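## Task

Get the glue stick standing upright on the desk, resting on either of its ends, then open the hand and pull the robot away. A toppled or leaning stick is a failure, and it does not count if it only stays up because the robot is holding it.

## Robot and tools

ROBOT. A wheeled base that drives forward/back and turns in place but cannot slide sideways. On it stand a column, a tilting head with two cameras, and two six-joint arms (left, right), each ending in a two-finger gripper. Folded, it measures 0.73 m long, 0.62 m wide and 1.88 m tall, and its front edge sits 0.40 m ahead of the column. Loose objects may occasionally get nudged by something outside the robot.

FRAMES. Base frame: origin on the floor under the column, midway between the drive wheels; x forward, y to the left, z up. left_hand and right_hand are reported in this frame, at the point where the fingers join; the fingertips reach 8 mm past it. The hand's z axis is the finger direction (quat_wxyz maps (0,0,1) onto it) and its y axis runs along the opening. base_odometry is relative to the base frame at scene start and counts wheel rotation only, so slipping shows up as travel; heading is positive to the left, -3.142 to 3.142.

execute_actions. Argument "actions": a list holding one action or none (empty = just report state and images). An action may contain:
- "base": exactly one of {"translate_m": d}, a relative straight drive of d metres from where the base last measured itself, forward positive, -3 to 3; or {"rotate_rad": d}, a relative turn in place, left/counter-clockwise positive, -3.2 to 3.2.
- "joints": absolute targets keyed by joint name. head_tilt_rad -0.61 to 1.308 (0 about level, positive looks down). Per arm (left_ and right_ prefixes, same ranges): joint1_rad -2.879 to 2.879; joint2_rad 0 to 3.141; joint3_rad 0 to 3.019; joint4_rad -1.692 to 1.57; joint5_rad -1.57 to 1.57 (sideways hand swing, positive to robot's right); joint6_rad -2.094 to 2.094 (hand roll, positive clockwise seen from behind); gripper_m 0 to 0.093, the fingertip gap in metres. "Done" tolerances: head 0.03, joints 1-6 0.045, 0.14, 0.09, 0.055, 0.03, 0.035, gripper 0.003.
- "speeds": optional caps for this action only: translate_m 0.05 to 0.8 m/s, rotate_rad 0.1 to 1 rad/s (maximum is the default). Speeds do not slow the arms.
"cameras": names among cam_head_left, cam_head_right, cam_left_wrist, cam_right_wrist, nav_camera, or "all"; omitted/null = all, [] = none. Any unknown key, name or out-of-range number rejects the call with no motion. A base move needing over 8.667 s is rejected; no action runs past 15 s. Joints or base left out of an action may keep pursuing earlier targets.

wait: {"seconds": 0 to 10}; commands nothing and returns state and images. zoom_image: {"camera", "region": [x0, y0, x1, y1]} in pixels of that camera's latest full image, origin top-left, at most 504x504. finished_scene: {"scene": 1 or 2}; irreversible, reports success and gives the next task.

ARM GEOMETRY (approximate). With joint1 at -1.57 (left) or 1.57 (right) and joints 5, 6 at 0, the arm works in a forward-facing vertical plane 0.23 m beside the column. Let a = j2 - 0.35, b = 1.05 + j2 - j3, c = b - j4 (c = 1.57: fingers straight down). Hand point: ahead = 0.12 + 0.39 sin a + 0.38 cos b + 0.25 cos c; up = 1.46 + 0.39 cos a - 0.38 sin b - 0.25 sin c. E.g. j2, j3, j4 = 0.93, 0.78, 0.14 gives 0.60 m ahead, 1.21 m up. Real hands sag lower and nearer the column by up to about 5 cm (about 12 cm with heavy or outstretched loads); trust the reported hand position (1-3 cm error). Reach is about 1 m from the shoulder, lowest about 0.47 m up; the floor is out of reach. Light objects (up to 0.3 kg) are fine with fingers down 0.65 to 1.6 m up, up to 0.6 m ahead.

GRIPPING. Fingers are 7 cm long; outer span is the opening plus 1 cm at tips, plus 5 cm at base; the hand body is 10 x 7 cm. Command an opening smaller than the object; "off_target" is then expected. A reading staying 0.002 m or more above target means something is held. Joint moves under about 0.03 rad (0.08 for joints 2, 3) may not happen. For gentle contact step about 0.05 rad per call from your previous target.

CAMERAS. Head cameras look ahead and down by about head_tilt_rad; straight ahead may be off-centre by up to 0.3 rad. Wrist cameras sit 0.10 m behind the fingertip point, looking along the fingers tilted 0.62 rad toward the hand's +x; the closed tips are at image centre, image right is the hand's -y. With fingers down and arm forward, they look down and back toward the robot. nav_camera is low on the base front, looking ahead.

RESULT LINES. base_status and joint_status per motion: done; off_target (stopped short, may still push); contact_stop (base wheel stalled, target dropped); time_out; not_followed, with "joint command not followed" and a cause line when a self-collision check held back an arm (back the first-moved joints off at least 0.05 rad, or move the other arm); limit_stop_at_motor_heat. on_its_own lists uncommanded behaviour; "held at" is a held target. If any stop is reported, later motion calls in the same reply are skipped. motor_effort shows only left_wheel and right_wheel (percent, peak in brackets; positive pushes forward). A mismatch between turned_by_wheels and turned_by_imu (over about 4 % and at least 0.05 rad) means a collision or slip. base_tilt is in degrees; wheel_motors_off = 1 means wheel motors are off. Motor temperatures list each arm's joints.

AVOID. Arms striking or pressing each other (can end the run). A blocked arm keeps pushing and heats up; resend its current joint readings to relax it. At 100 °C an arm drops its load (warning from 85 °C). Base pushing hard about 3 s cuts the wheel motors for 2 s; after a contact_stop back off 0.05 m before turning. Desk tops 0.30-1.20 m high can slide over the base and hit the column. Don't drop, slam or knock objects over; release and withdraw before ending the scene.

Each tool is called after "Request:" by a JSON object that holds its "method" and its "body".

## Session

I'll start by looking at the current state and the camera images.

Request:
{"method": "execute_actions", "body": {"actions": []}}

Scene clock: 0.00 s.
Motor temperatures (°C, as the motors report them): left_arm=[31 29 27 29 28 28] | right_arm=[30 30 31 31 30 29]
base_odometry: x=+0.000 y=+0.000 heading=+0.000 (m, m, rad; odometry frame)
turned_by_wheels: +0.000 (rad since the last result)
turned_by_imu: +0.000 (rad since the last result)
base_tilt: forward=-0.2 right=+0.2 (deg)
base_status: not commanded
joint_positions: head_tilt_rad=+0.879 left_joint1_rad=-1.557 left_joint2_rad=+0.904 left_joint3_rad=+0.437 left_joint4_rad=-0.963 left_joint5_rad=+0.048 left_joint6_rad=+0.012 left_gripper_m=+0.095 right_joint1_rad=+1.601 right_joint2_rad=+0.860 right_joint3_rad=+0.368 right_joint4_rad=-0.910 right_joint5_rad=+0.030 right_joint6_rad=+0.081 right_gripper_m=+0.095
joint_status: not commanded
wheel_motors_off: 0
motor_effort: left_wheel=+2 right_wheel=+2 (%)
left_hand: x=+0.1559 y=+0.2191 z=+1.2499 quat_wxyz=(+0.437, +0.011, -0.899, +0.021) (m; base frame)
right_hand: x=+0.1361 y=-0.2244 z=+1.2526 quat_wxyz=(+0.424, -0.018, -0.905, +0.022) (m; base frame)
pictures: cam_head_left, cam_head_right, cam_left_wrist, cam_right_wrist, nav_camera
Images, in order (width x height): cam_head_left 896x504, cam_head_right 896x504, cam_left_wrist 616x616, cam_right_wrist 616x616, nav_camera 896x504.

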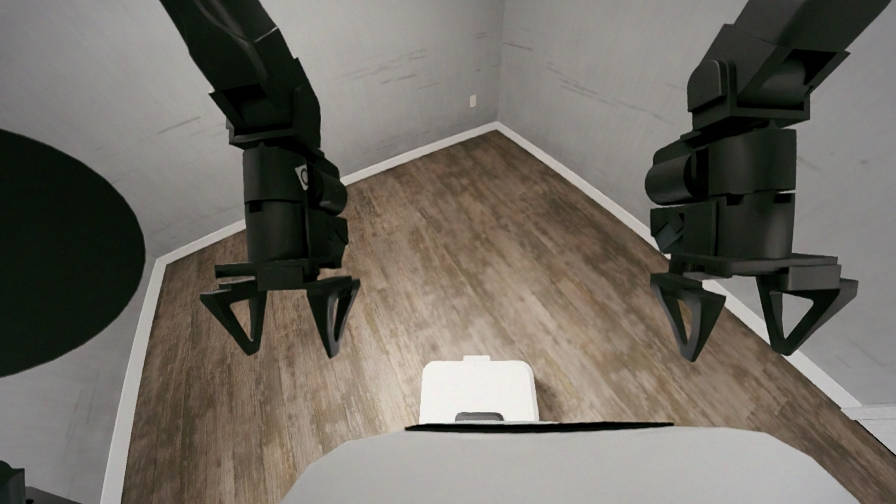

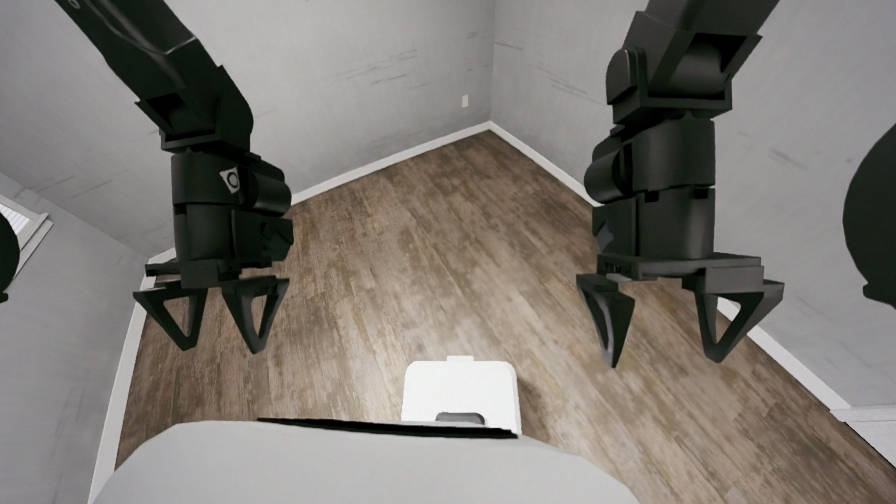

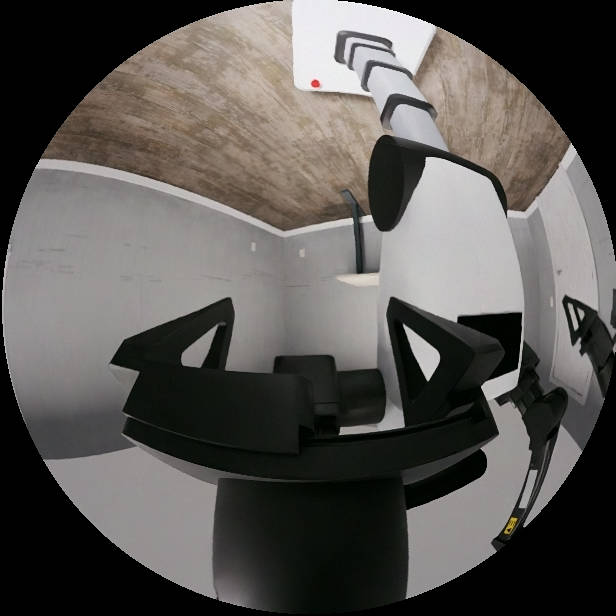

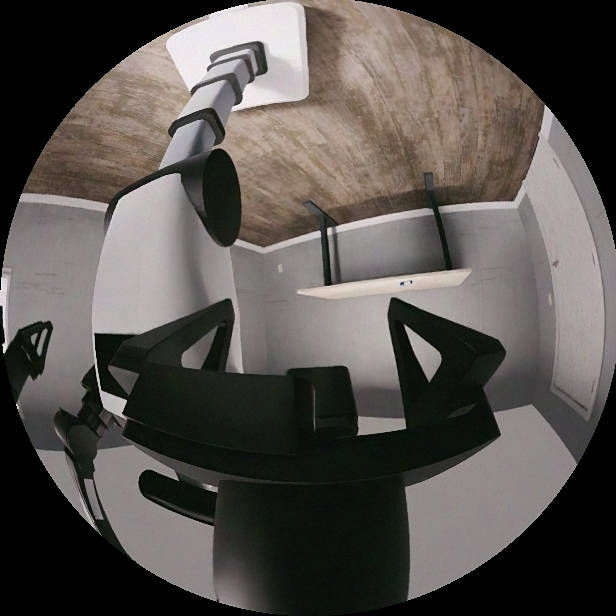

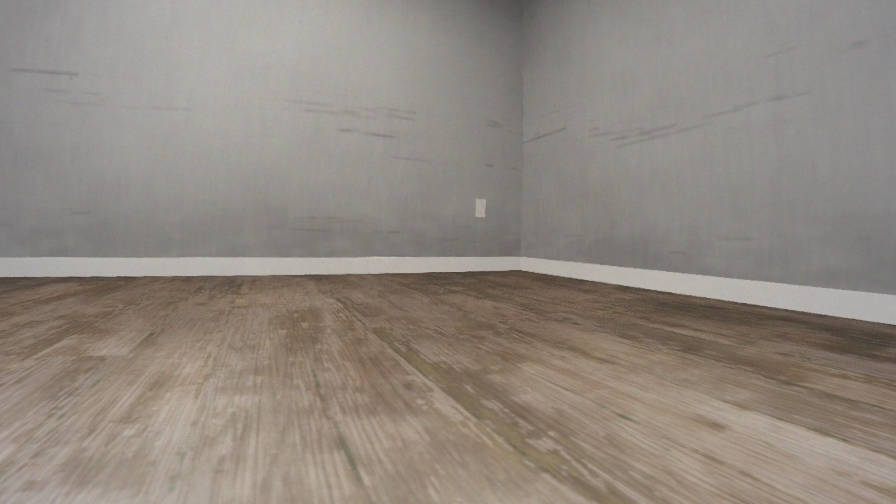

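Request:
{"method": "zoom_image", "body": {"camera": "cam_right_wrist", "region": [270, 160, 500, 320]}}

Request:
{"method": "zoom_image", "body": {"camera": "cam_left_wrist", "region": [220, 160, 450, 320]}}

Region (270, 160, 500, 320) of cam_right_wrist's 616x616 image, scaled by 2.191, with more detail than that image has; it fills the top 351 rows of this view, and the rest is white.

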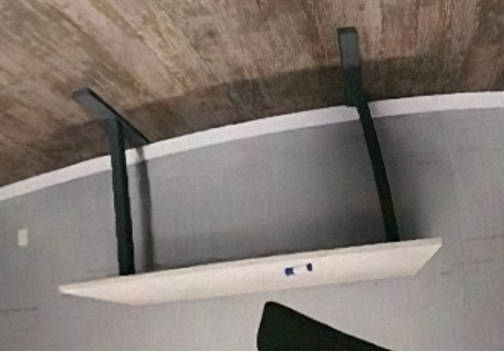

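Region (220, 160, 450, 320) of cam_left_wrist's 616x616 image, scaled by 2.191, with more detail than that image has; it fills the top 351 rows of this view, and the rest is white.

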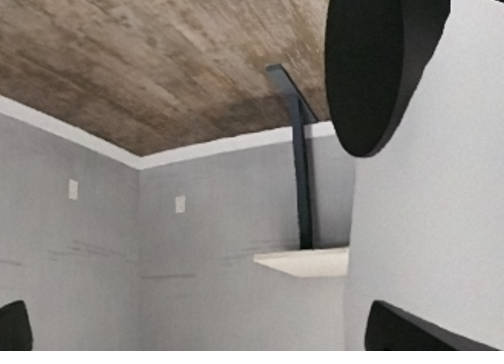

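Request:
{"method": "execute_actions", "body": {"actions": [{"base": {"rotate_rad": -2.58}, "joints": {"head_tilt_rad": 0.4}}], "cameras": ["cam_head_left", "cam_head_right", "nav_camera"]}}

Scene clock: 46.70 s.
Motor temperatures (°C, as the motors report them): left_arm=[31 30 27 29 28 28] | right_arm=[30 31 31 31 30 29]
base_odometry: x=+0.000 y=+0.000 heading=-2.579 (m, m, rad; odometry frame)
turned_by_wheels: -2.579 (rad since the last result)
turned_by_imu: -2.583 (rad since the last result)
base_tilt: forward=-0.4 right=+0.1 (deg)
base_status: done
joint_positions: head_tilt_rad=+0.419 left_joint1_rad=-1.557 left_joint2_rad=+0.904 left_joint3_rad=+0.437 left_joint4_rad=-0.963 left_joint5_rad=+0.048 left_joint6_rad=+0.012 left_gripper_m=+0.095 right_joint1_rad=+1.601 right_joint2_rad=+0.860 right_joint3_rad=+0.368 right_joint4_rad=-0.910 right_joint5_rad=+0.030 right_joint6_rad=+0.081 right_gripper_m=+0.095
joint_status: all done
wheel_motors_off: 0
motor_effort: left_wheel=+3(35) right_wheel=-6(47) (%)
left_hand: x=+0.1559 y=+0.2191 z=+1.2499 quat_wxyz=(+0.437, +0.011, -0.899, +0.021) (m; base frame)
right_hand: x=+0.1361 y=-0.2244 z=+1.2526 quat_wxyz=(+0.424, -0.018, -0.905, +0.022) (m; base frame)
pictures: cam_head_left, cam_head_right, nav_camera
Images, in order (width x height): cam_head_left 896x504, cam_head_right 896x504, nav_camera 896x504.

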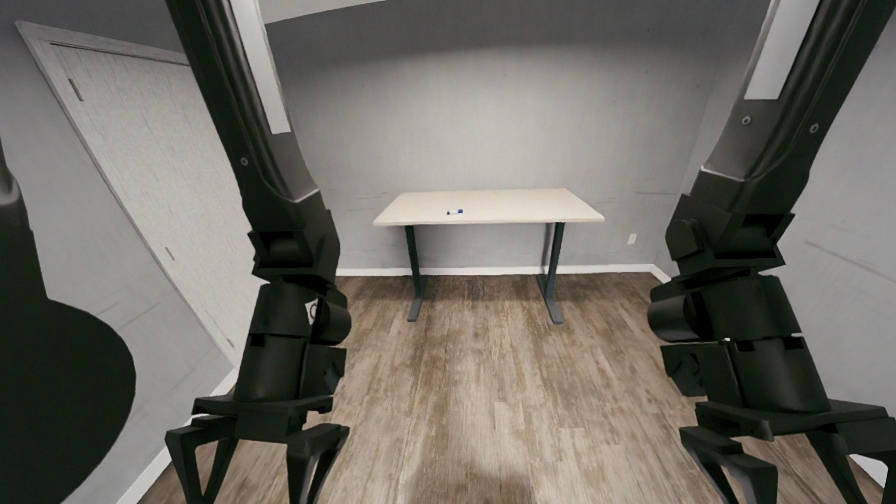

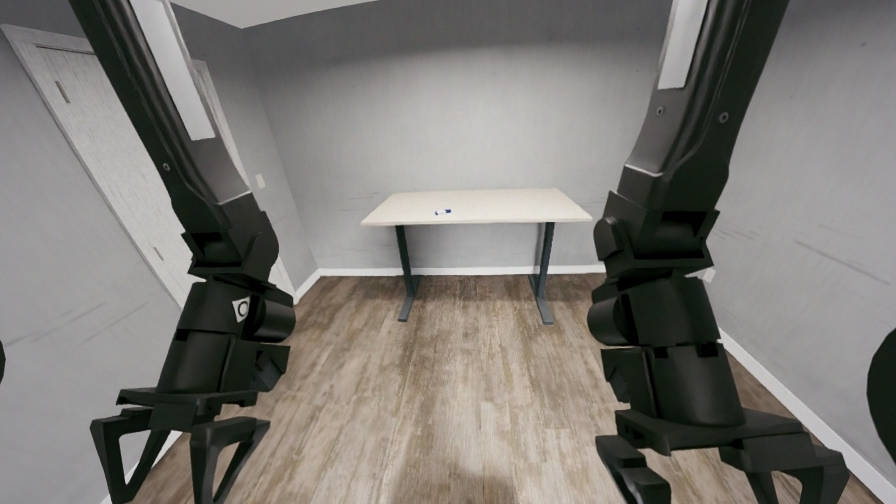

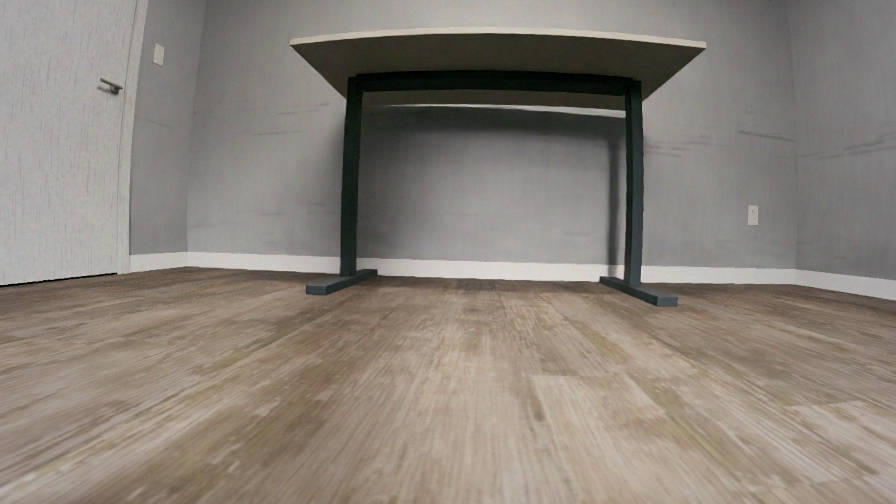

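Request:
{"method": "zoom_image", "body": {"camera": "cam_head_left", "region": [360, 170, 620, 330]}}

Request:
{"method": "zoom_image", "body": {"camera": "cam_head_right", "region": [350, 170, 610, 330]}}

Region (360, 170, 620, 330) of cam_head_left's 896x504 image, scaled by 1.938, with more detail than that image has; it fills the top 310 rows of this view, and the rest is white.

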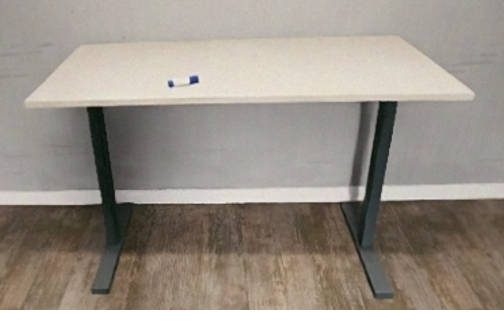

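Region (350, 170, 610, 330) of cam_head_right's 896x504 image, scaled by 1.938, with more detail than that image has; it fills the top 310 rows of this view, and the rest is white.

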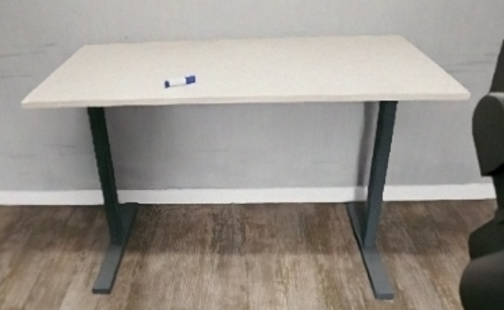

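Request:
{"method": "zoom_image", "body": {"camera": "nav_camera", "region": [280, 230, 720, 330]}}

Region (280, 230, 720, 330) of nav_camera's 896x504 image, scaled by 1.145, with more detail than that image has; it fills the top 115 rows of this view, and the rest is white.

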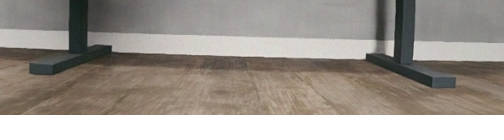

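Request:
{"method": "execute_actions", "body": {"actions": [{"base": {"rotate_rad": -0.07}}], "cameras": []}}

Request:
{"method": "execute_actions", "body": {"actions": [{"base": {"translate_m": 0.8}, "joints": {"head_tilt_rad": 0.6}}], "cameras": ["cam_head_left", "cam_head_right", "nav_camera"]}}

Scene clock: 167.80 s.
Motor temperatures (°C, as the motors report them): left_arm=[31 30 27 29 28 28] | right_arm=[30 31 31 31 30 29]
base_odometry: x=+0.000 y=+0.000 heading=-2.648 (m, m, rad; odometry frame)
turned_by_wheels: -0.069 (rad since the last result)
turned_by_imu: -0.068 (rad since the last result)
base_tilt: forward=-0.3 right=+0.2 (deg)
base_status: done
joint_positions: head_tilt_rad=+0.419 left_joint1_rad=-1.557 left_joint2_rad=+0.904 left_joint3_rad=+0.437 left_joint4_rad=-0.963 left_joint5_rad=+0.048 left_joint6_rad=+0.012 left_gripper_m=+0.095 right_joint1_rad=+1.601 right_joint2_rad=+0.860 right_joint3_rad=+0.368 right_joint4_rad=-0.910 right_joint5_rad=+0.030 right_joint6_rad=+0.081 right_gripper_m=+0.095
joint_status: not commanded
wheel_motors_off: 0
motor_effort: left_wheel=+3(22) right_wheel=-6(27) (%)
left_hand: x=+0.1559 y=+0.2191 z=+1.2499 quat_wxyz=(+0.437, +0.011, -0.899, +0.021) (m; base frame)
right_hand: x=+0.1361 y=-0.2244 z=+1.2526 quat_wxyz=(+0.424, -0.018, -0.905, +0.022) (m; base frame)
pictures: none
No camera images: the call's "cameras" was empty. Leave "cameras" out to get every camera's image.

Scene clock: 170.57 s.
Motor temperatures (°C, as the motors report them): left_arm=[31 30 27 29 28 28] | right_arm=[30 31 31 31 30 29]
base_odometry: x=-0.705 y=-0.379 heading=-2.648 (m, m, rad; odometry frame)
turned_by_wheels: +0.000 (rad since the last result)
turned_by_imu: +0.002 (rad since the last result)
base_tilt: forward=-0.1 right=+0.1 (deg)
base_status: done
joint_positions: head_tilt_rad=+0.604 left_joint1_rad=-1.557 left_joint2_rad=+0.904 left_joint3_rad=+0.439 left_joint4_rad=-0.963 left_joint5_rad=+0.048 left_joint6_rad=+0.012 left_gripper_m=+0.095 right_joint1_rad=+1.601 right_joint2_rad=+0.859 right_joint3_rad=+0.370 right_joint4_rad=-0.910 right_joint5_rad=+0.030 right_joint6_rad=+0.081 right_gripper_m=+0.095
joint_status: all done
wheel_motors_off: 0
motor_effort: left_wheel=-2(50) right_wheel=+0(60) (%)
left_hand: x=+0.1569 y=+0.2192 z=+1.2495 quat_wxyz=(+0.436, +0.011, -0.899, +0.021) (m; base frame)
right_hand: x=+0.1370 y=-0.2244 z=+1.2524 quat_wxyz=(+0.423, -0.018, -0.906, +0.022) (m; base frame)
pictures: cam_head_left, cam_head_right, nav_camera
Images, in order (width x height): cam_head_left 896x504, cam_head_right 896x504, nav_camera 896x504.

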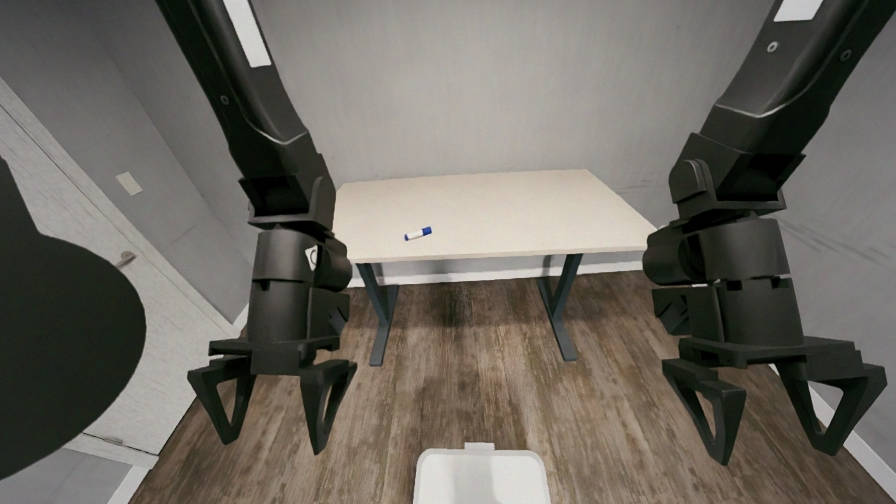

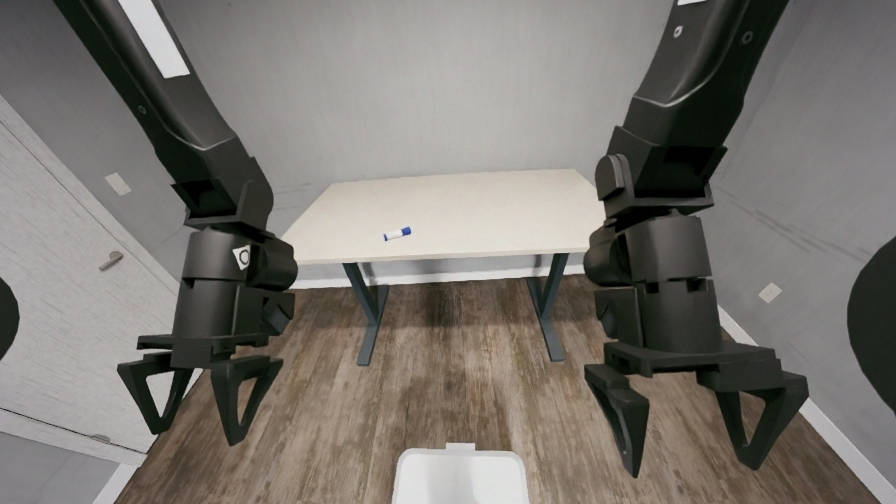

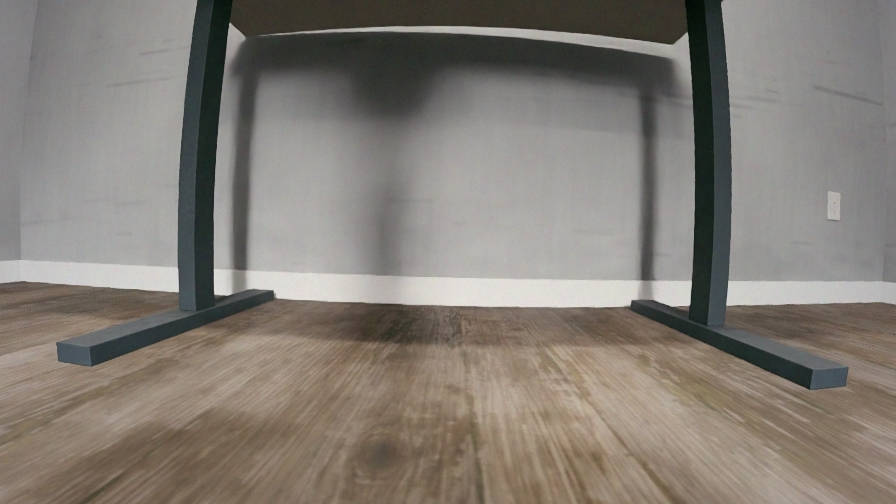

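Request:
{"method": "zoom_image", "body": {"camera": "cam_head_left", "region": [340, 170, 540, 290]}}

Request:
{"method": "zoom_image", "body": {"camera": "cam_head_right", "region": [320, 170, 520, 290]}}

Region (340, 170, 540, 290) of cam_head_left's 896x504 image, scaled by 2.520, with more detail than that image has; it fills the top 302 rows of this view, and the rest is white.

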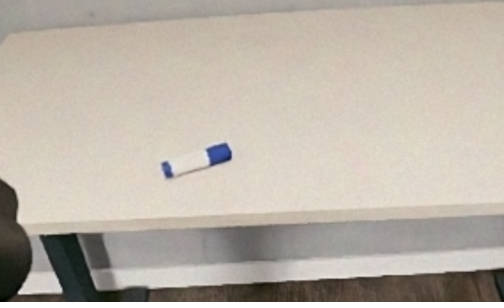

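Region (320, 170, 520, 290) of cam_head_right's 896x504 image, scaled by 2.520, with more detail than that image has; it fills the top 302 rows of this view, and the rest is white.

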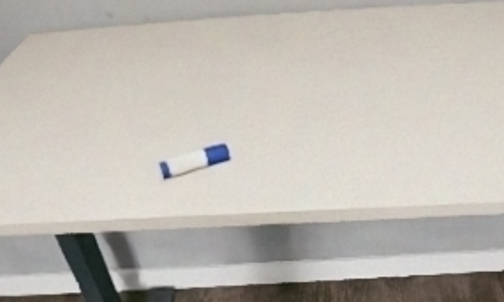

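Request:
{"method": "execute_actions", "body": {"actions": [{"base": {"rotate_rad": -0.055}, "joints": {"head_tilt_rad": 0.75, "left_joint2_rad": 1.20, "left_joint3_rad": 1.197, "left_joint4_rad": -0.70, "left_joint5_rad": -0.357, "left_joint6_rad": 1.082}}], "cameras": ["cam_head_left", "cam_head_right", "cam_left_wrist"]}}

Scene clock: 292.03 s.
Motor temperatures (°C, as the motors report them): left_arm=[31 31 27 29 28 28] | right_arm=[30 32 31 31 30 29]
base_odometry: x=-0.705 y=-0.379 heading=-2.701 (m, m, rad; odometry frame)
turned_by_wheels: -0.053 (rad since the last result)
turned_by_imu: -0.051 (rad since the last result)
base_tilt: forward=-0.3 right=+0.1 (deg)
base_status: done
joint_positions: head_tilt_rad=+0.752 left_joint1_rad=-1.557 left_joint2_rad=+1.210 left_joint3_rad=+1.191 left_joint4_rad=-0.703 left_joint5_rad=-0.356 left_joint6_rad=+1.074 left_gripper_m=+0.095 right_joint1_rad=+1.601 right_joint2_rad=+0.859 right_joint3_rad=+0.370 right_joint4_rad=-0.910 right_joint5_rad=+0.030 right_joint6_rad=+0.081 right_gripper_m=+0.095
joint_status: all done
wheel_motors_off: 0
motor_effort: left_wheel=+1(44) right_wheel=-2(49) (%)
left_hand: x=+0.5546 y=+0.2912 z=+1.1423 quat_wxyz=(+0.177, -0.512, -0.834, -0.106) (m; base frame)
right_hand: x=+0.1370 y=-0.2244 z=+1.2524 quat_wxyz=(+0.423, -0.018, -0.906, +0.022) (m; base frame)
pictures: cam_head_left, cam_head_right, cam_left_wrist
Images, in order (width x height): cam_head_left 896x504, cam_head_right 896x504, cam_left_wrist 616x616.

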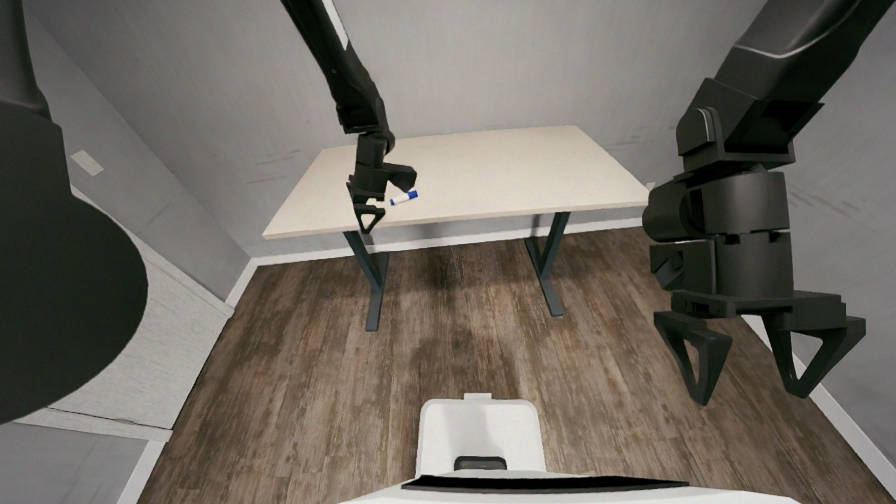

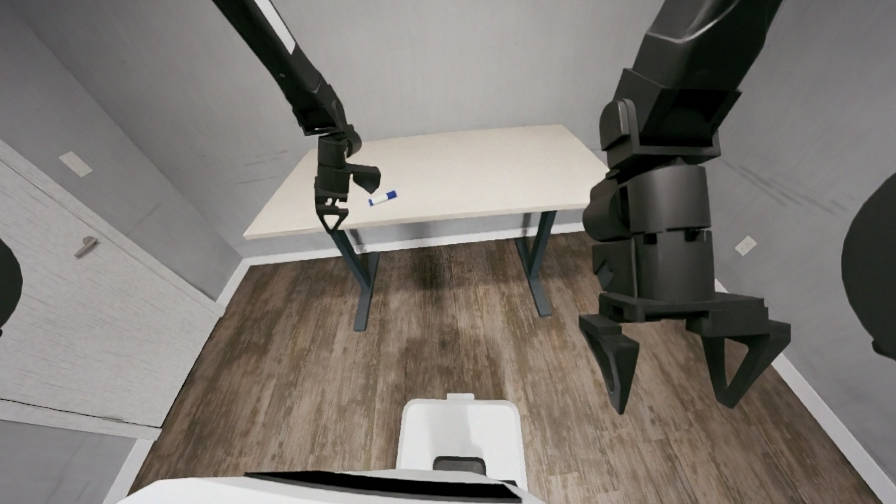

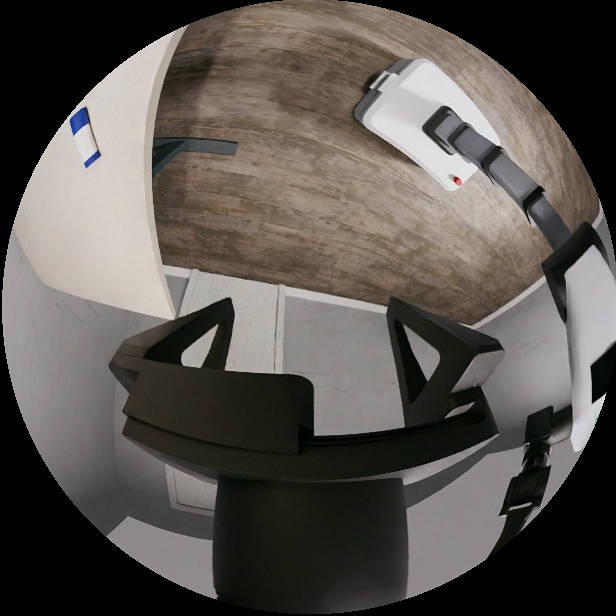

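Request:
{"method": "zoom_image", "body": {"camera": "cam_left_wrist", "region": [20, 60, 260, 240]}}

Request:
{"method": "zoom_image", "body": {"camera": "cam_head_left", "region": [300, 100, 500, 260]}}

Region (20, 60, 260, 240) of cam_left_wrist's 616x616 image, scaled by 2.100, with more detail than that image has; it fills the top 378 rows of this view, and the rest is white.

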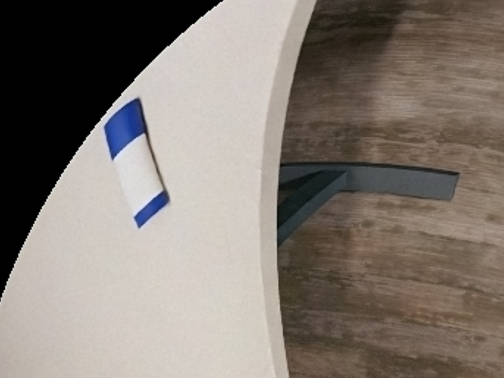

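Region (300, 100, 500, 260) of cam_head_left's 896x504 image, scaled by 2.520, with more detail than that image has; it fills the top 403 rows of this view, and the rest is white.

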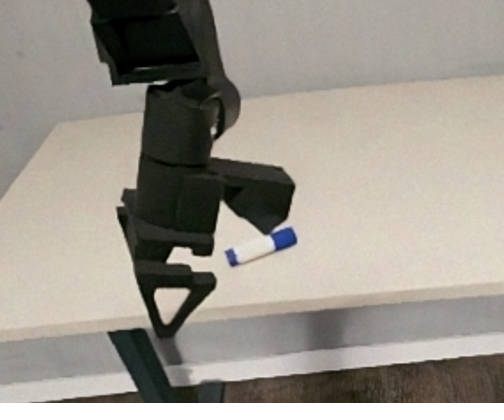

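Request:
{"method": "execute_actions", "body": {"actions": [{"base": {"translate_m": 0.30}, "joints": {"head_tilt_rad": 0.85}}], "cameras": ["cam_head_left", "cam_head_right", "cam_left_wrist"]}}

Scene clock: 338.77 s.
Motor temperatures (°C, as the motors report them): left_arm=[31 33 28 29 28 28] | right_arm=[30 32 31 31 30 29]
base_odometry: x=-0.976 y=-0.507 heading=-2.701 (m, m, rad; odometry frame)
turned_by_wheels: +0.000 (rad since the last result)
turned_by_imu: +0.001 (rad since the last result)
base_tilt: forward=-0.3 right=+0.2 (deg)
base_status: done
joint_positions: head_tilt_rad=+0.852 left_joint1_rad=-1.557 left_joint2_rad=+1.209 left_joint3_rad=+1.192 left_joint4_rad=-0.703 left_joint5_rad=-0.356 left_joint6_rad=+1.074 left_gripper_m=+0.095 right_joint1_rad=+1.601 right_joint2_rad=+0.859 right_joint3_rad=+0.371 right_joint4_rad=-0.910 right_joint5_rad=+0.030 right_joint6_rad=+0.081 right_gripper_m=+0.095
joint_status: all done
wheel_motors_off: 0
motor_effort: left_wheel=-1(36) right_wheel=+0(66) (%)
left_hand: x=+0.5553 y=+0.2912 z=+1.1425 quat_wxyz=(+0.176, -0.512, -0.834, -0.106) (m; base frame)
right_hand: x=+0.1377 y=-0.2244 z=+1.2522 quat_wxyz=(+0.423, -0.018, -0.906, +0.022) (m; base frame)
pictures: cam_head_left, cam_head_right, cam_left_wrist
Images, in order (width x height): cam_head_left 896x504, cam_head_right 896x504, cam_left_wrist 616x616.

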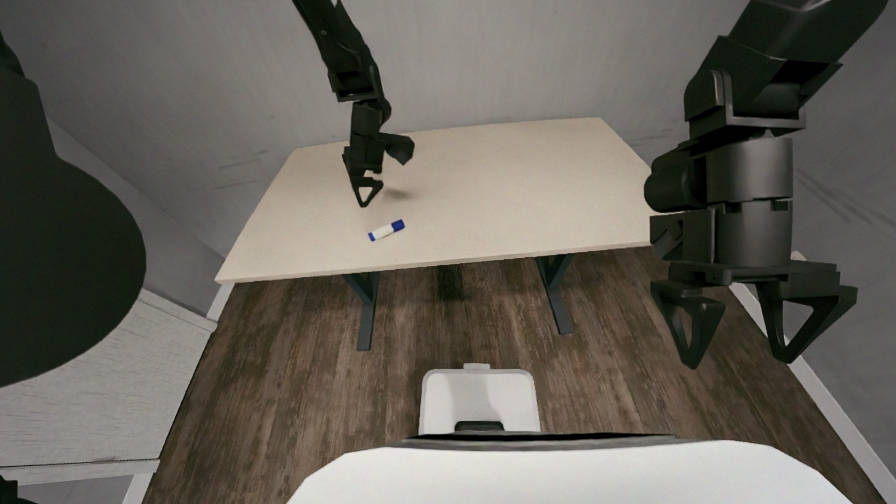

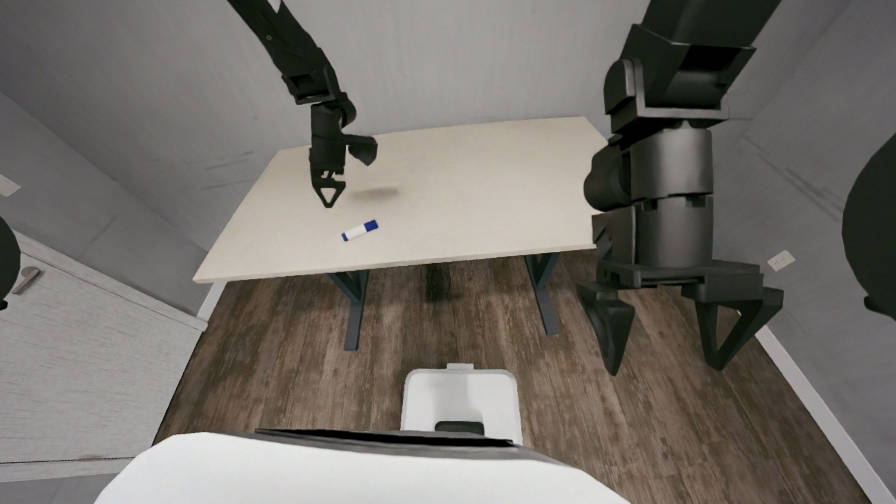

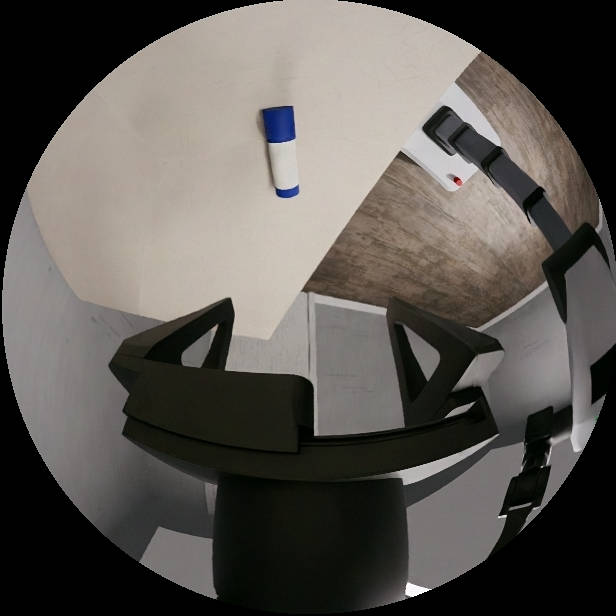

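Request:
{"method": "zoom_image", "body": {"camera": "cam_left_wrist", "region": [200, 80, 400, 320]}}

Region (200, 80, 400, 320) of cam_left_wrist's 616x616 image, scaled by 2.100, with more detail than that image has.

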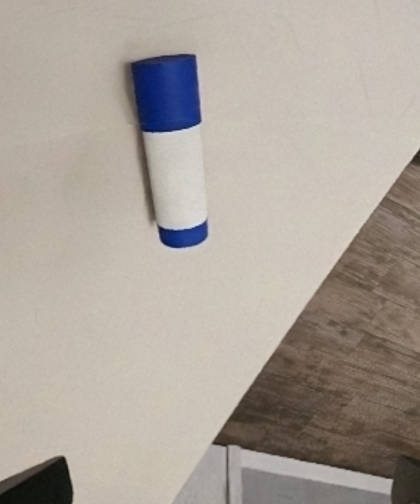

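Request:
{"method": "execute_actions", "body": {"actions": [{"base": {"rotate_rad": -0.065}, "joints": {"left_joint2_rad": 1.486, "left_joint3_rad": 1.396, "left_joint4_rad": -0.63, "left_joint6_rad": 0.96}}], "cameras": ["cam_head_left", "cam_head_right", "cam_left_wrist"]}}

Scene clock: 414.53 s.
Motor temperatures (°C, as the motors report them): left_arm=[31 35 29 29 28 28] | right_arm=[30 32 31 31 30 29]
base_odometry: x=-0.976 y=-0.507 heading=-2.764 (m, m, rad; odometry frame)
turned_by_wheels: -0.063 (rad since the last result)
turned_by_imu: -0.060 (rad since the last result)
base_tilt: forward=-0.3 right=+0.1 (deg)
base_status: done
joint_positions: head_tilt_rad=+0.852 left_joint1_rad=-1.557 left_joint2_rad=+1.496 left_joint3_rad=+1.388 left_joint4_rad=-0.629 left_joint5_rad=-0.356 left_joint6_rad=+0.967 left_gripper_m=+0.095 right_joint1_rad=+1.601 right_joint2_rad=+0.859 right_joint3_rad=+0.370 right_joint4_rad=-0.910 right_joint5_rad=+0.030 right_joint6_rad=+0.081 right_gripper_m=+0.095
joint_status: all done
wheel_motors_off: 0
motor_effort: left_wheel=+2(44) right_wheel=-1(50) (%)
left_hand: x=+0.5787 y=+0.2928 z=+1.0348 quat_wxyz=(+0.178, -0.468, -0.859, -0.112) (m; base frame)
right_hand: x=+0.1375 y=-0.2244 z=+1.2522 quat_wxyz=(+0.423, -0.018, -0.906, +0.022) (m; base frame)
pictures: cam_head_left, cam_head_right, cam_left_wrist
Images, in order (width x height): cam_head_left 896x504, cam_head_right 896x504, cam_left_wrist 616x616.

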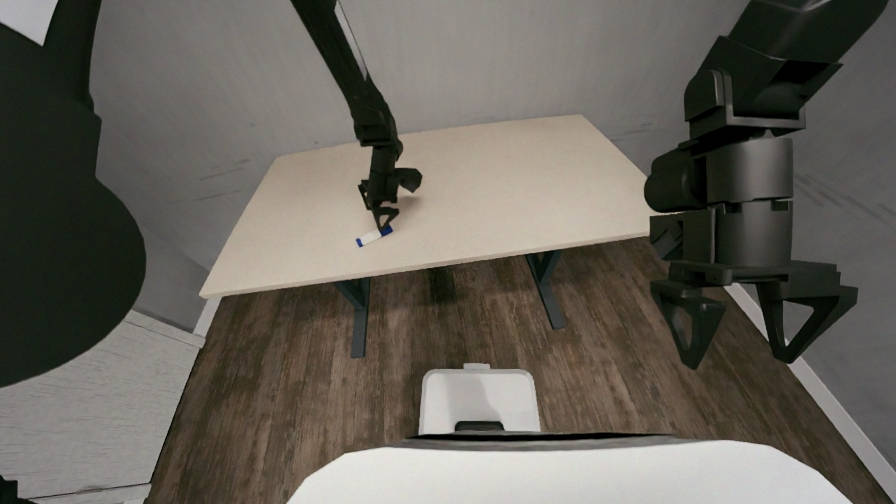

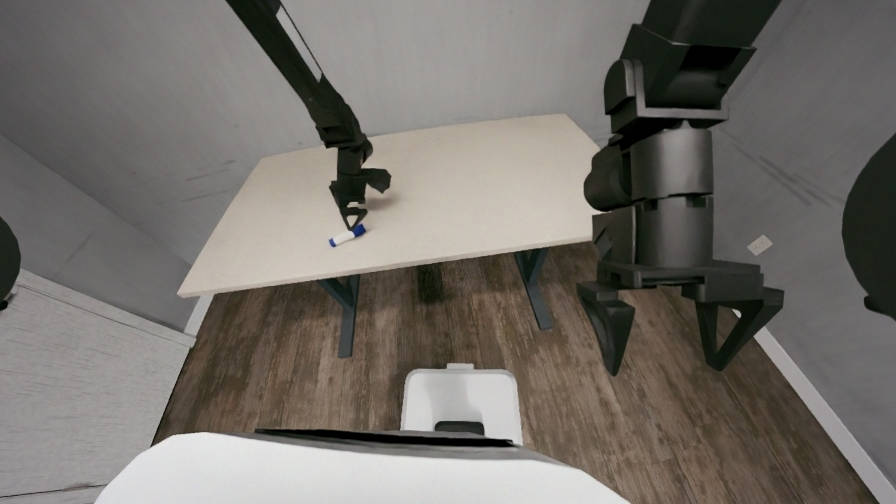

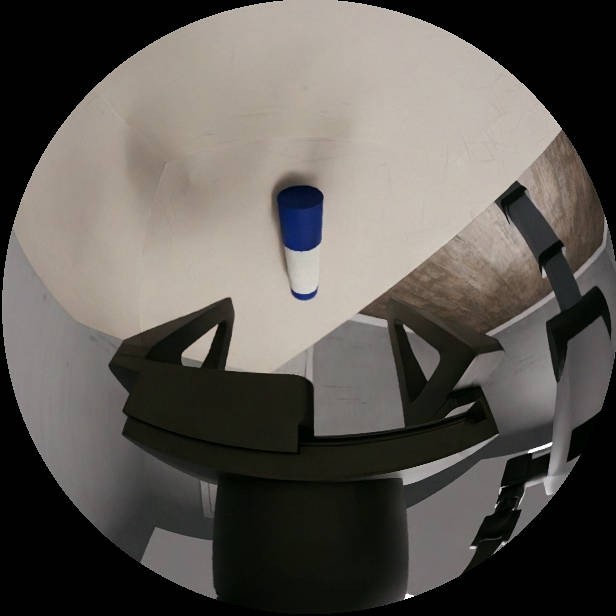

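Request:
{"method": "zoom_image", "body": {"camera": "cam_left_wrist", "region": [210, 160, 410, 340]}}

Request:
{"method": "zoom_image", "body": {"camera": "cam_head_left", "region": [320, 150, 460, 270]}}

Region (210, 160, 410, 340) of cam_left_wrist's 616x616 image, scaled by 2.520, with more detail than that image has; it fills the top 454 rows of this view, and the rest is white.

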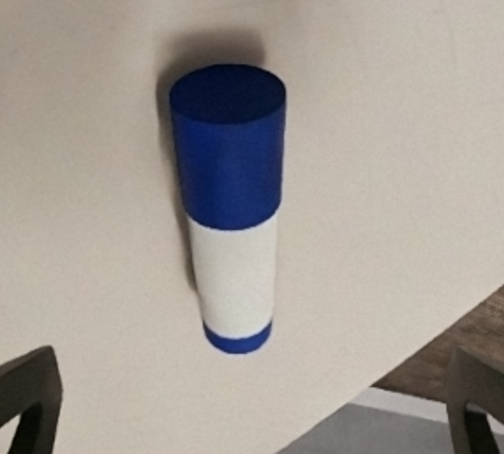

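Region (320, 150, 460, 270) of cam_head_left's 896x504 image, scaled by 3.600, with more detail than that image has; it fills the top 432 rows of this view, and the rest is white.

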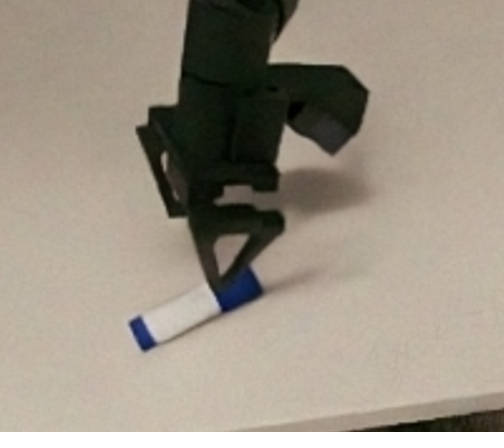

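Request:
{"method": "execute_actions", "body": {"actions": [{"joints": {"left_joint2_rad": 1.592, "left_joint3_rad": 1.493, "left_joint4_rad": -0.60}}], "cameras": ["cam_head_left", "cam_left_wrist"]}}

Scene clock: 469.50 s.
Motor temperatures (°C, as the motors report them): left_arm=[31 36 29 29 28 28] | right_arm=[30 32 31 31 30 29]
base_odometry: x=-0.976 y=-0.507 heading=-2.764 (m, m, rad; odometry frame)
turned_by_wheels: +0.000 (rad since the last result)
turned_by_imu: +0.001 (rad since the last result)
base_tilt: forward=-0.3 right=+0.2 (deg)
base_status: not commanded
joint_positions: head_tilt_rad=+0.852 left_joint1_rad=-1.557 left_joint2_rad=+1.575 left_joint3_rad=+1.489 left_joint4_rad=-0.604 left_joint5_rad=-0.356 left_joint6_rad=+0.967 left_gripper_m=+0.095 right_joint1_rad=+1.601 right_joint2_rad=+0.859 right_joint3_rad=+0.370 right_joint4_rad=-0.910 right_joint5_rad=+0.030 right_joint6_rad=+0.081 right_gripper_m=+0.095
joint_status: all done
wheel_motors_off: 0
motor_effort: left_wheel=+2(4) right_wheel=-1(2) (%)
left_hand: x=+0.6085 y=+0.2933 z=+1.0081 quat_wxyz=(+0.158, -0.465, -0.862, -0.123) (m; base frame)
right_hand: x=+0.1375 y=-0.2244 z=+1.2522 quat_wxyz=(+0.423, -0.018, -0.906, +0.022) (m; base frame)
pictures: cam_head_left, cam_left_wrist
Images, in order (width x height): cam_head_left 896x504, cam_left_wrist 616x616.

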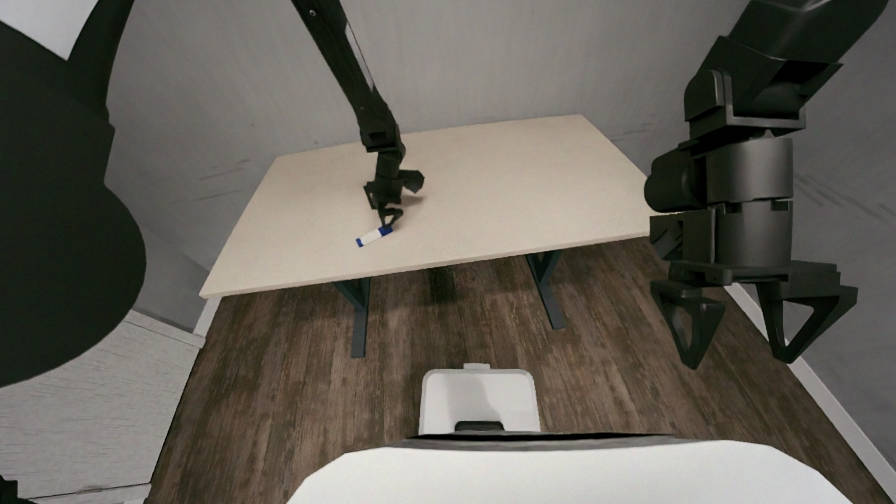

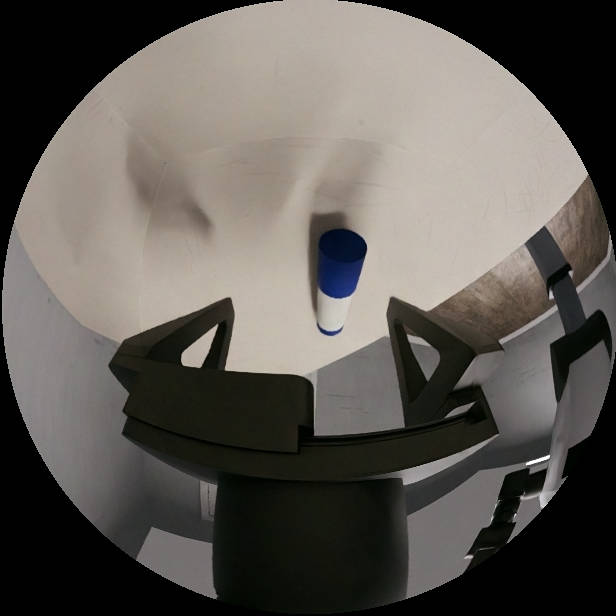

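Request:
{"method": "zoom_image", "body": {"camera": "cam_left_wrist", "region": [220, 190, 420, 370]}}

Region (220, 190, 420, 370) of cam_left_wrist's 616x616 image, scaled by 2.520, with more detail than that image has; it fills the top 454 rows of this view, and the rest is white.

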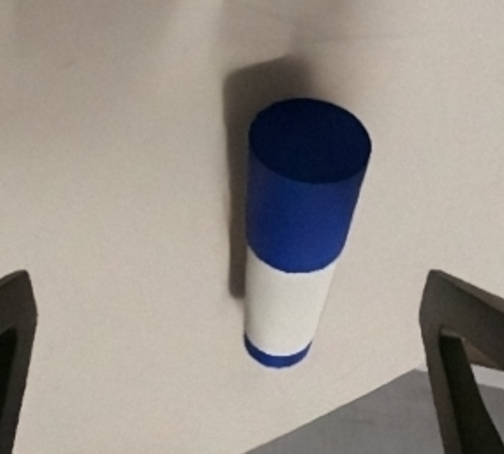

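Request:
{"method": "execute_actions", "body": {"actions": [{"joints": {"left_joint2_rad": 1.645, "left_joint3_rad": 1.52, "left_joint4_rad": -0.58}}], "cameras": ["cam_head_left", "cam_left_wrist"]}}

Scene clock: 529.53 s.
Motor temperatures (°C, as the motors report them): left_arm=[31 37 29 29 28 28] | right_arm=[30 32 31 31 30 29]
base_odometry: x=-0.976 y=-0.507 heading=-2.764 (m, m, rad; odometry frame)
turned_by_wheels: +0.000 (rad since the last result)
turned_by_imu: +0.001 (rad since the last result)
base_tilt: forward=-0.3 right=+0.1 (deg)
base_status: not commanded
joint_positions: head_tilt_rad=+0.852 left_joint1_rad=-1.557 left_joint2_rad=+1.631 left_joint3_rad=+1.509 left_joint4_rad=-0.587 left_joint5_rad=-0.356 left_joint6_rad=+0.967 left_gripper_m=+0.095 right_joint1_rad=+1.601 right_joint2_rad=+0.859 right_joint3_rad=+0.370 right_joint4_rad=-0.910 right_joint5_rad=+0.030 right_joint6_rad=+0.081 right_gripper_m=+0.095
joint_status: all done
wheel_motors_off: 0
motor_effort: left_wheel=+4(6) right_wheel=-1(2) (%)
left_hand: x=+0.5986 y=+0.2935 z=+0.9829 quat_wxyz=(+0.166, -0.466, -0.861, -0.118) (m; base frame)
right_hand: x=+0.1375 y=-0.2244 z=+1.2522 quat_wxyz=(+0.423, -0.018, -0.906, +0.022) (m; base frame)
pictures: cam_head_left, cam_left_wrist
Images, in order (width x height): cam_head_left 896x504, cam_left_wrist 616x616.

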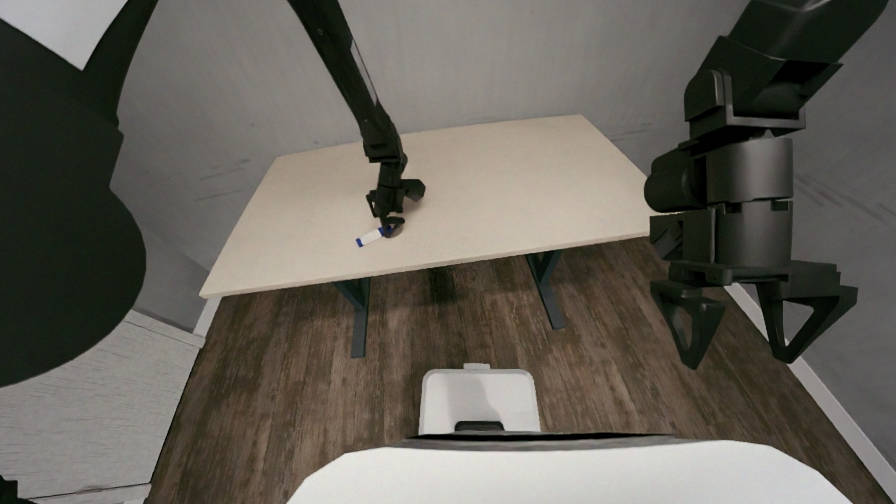

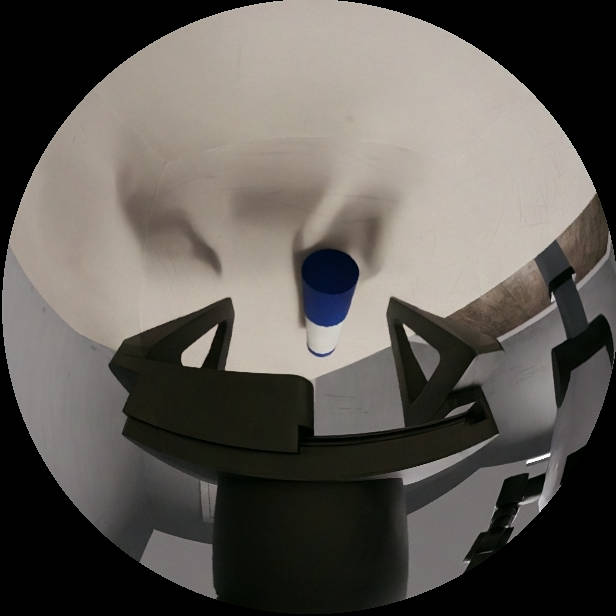

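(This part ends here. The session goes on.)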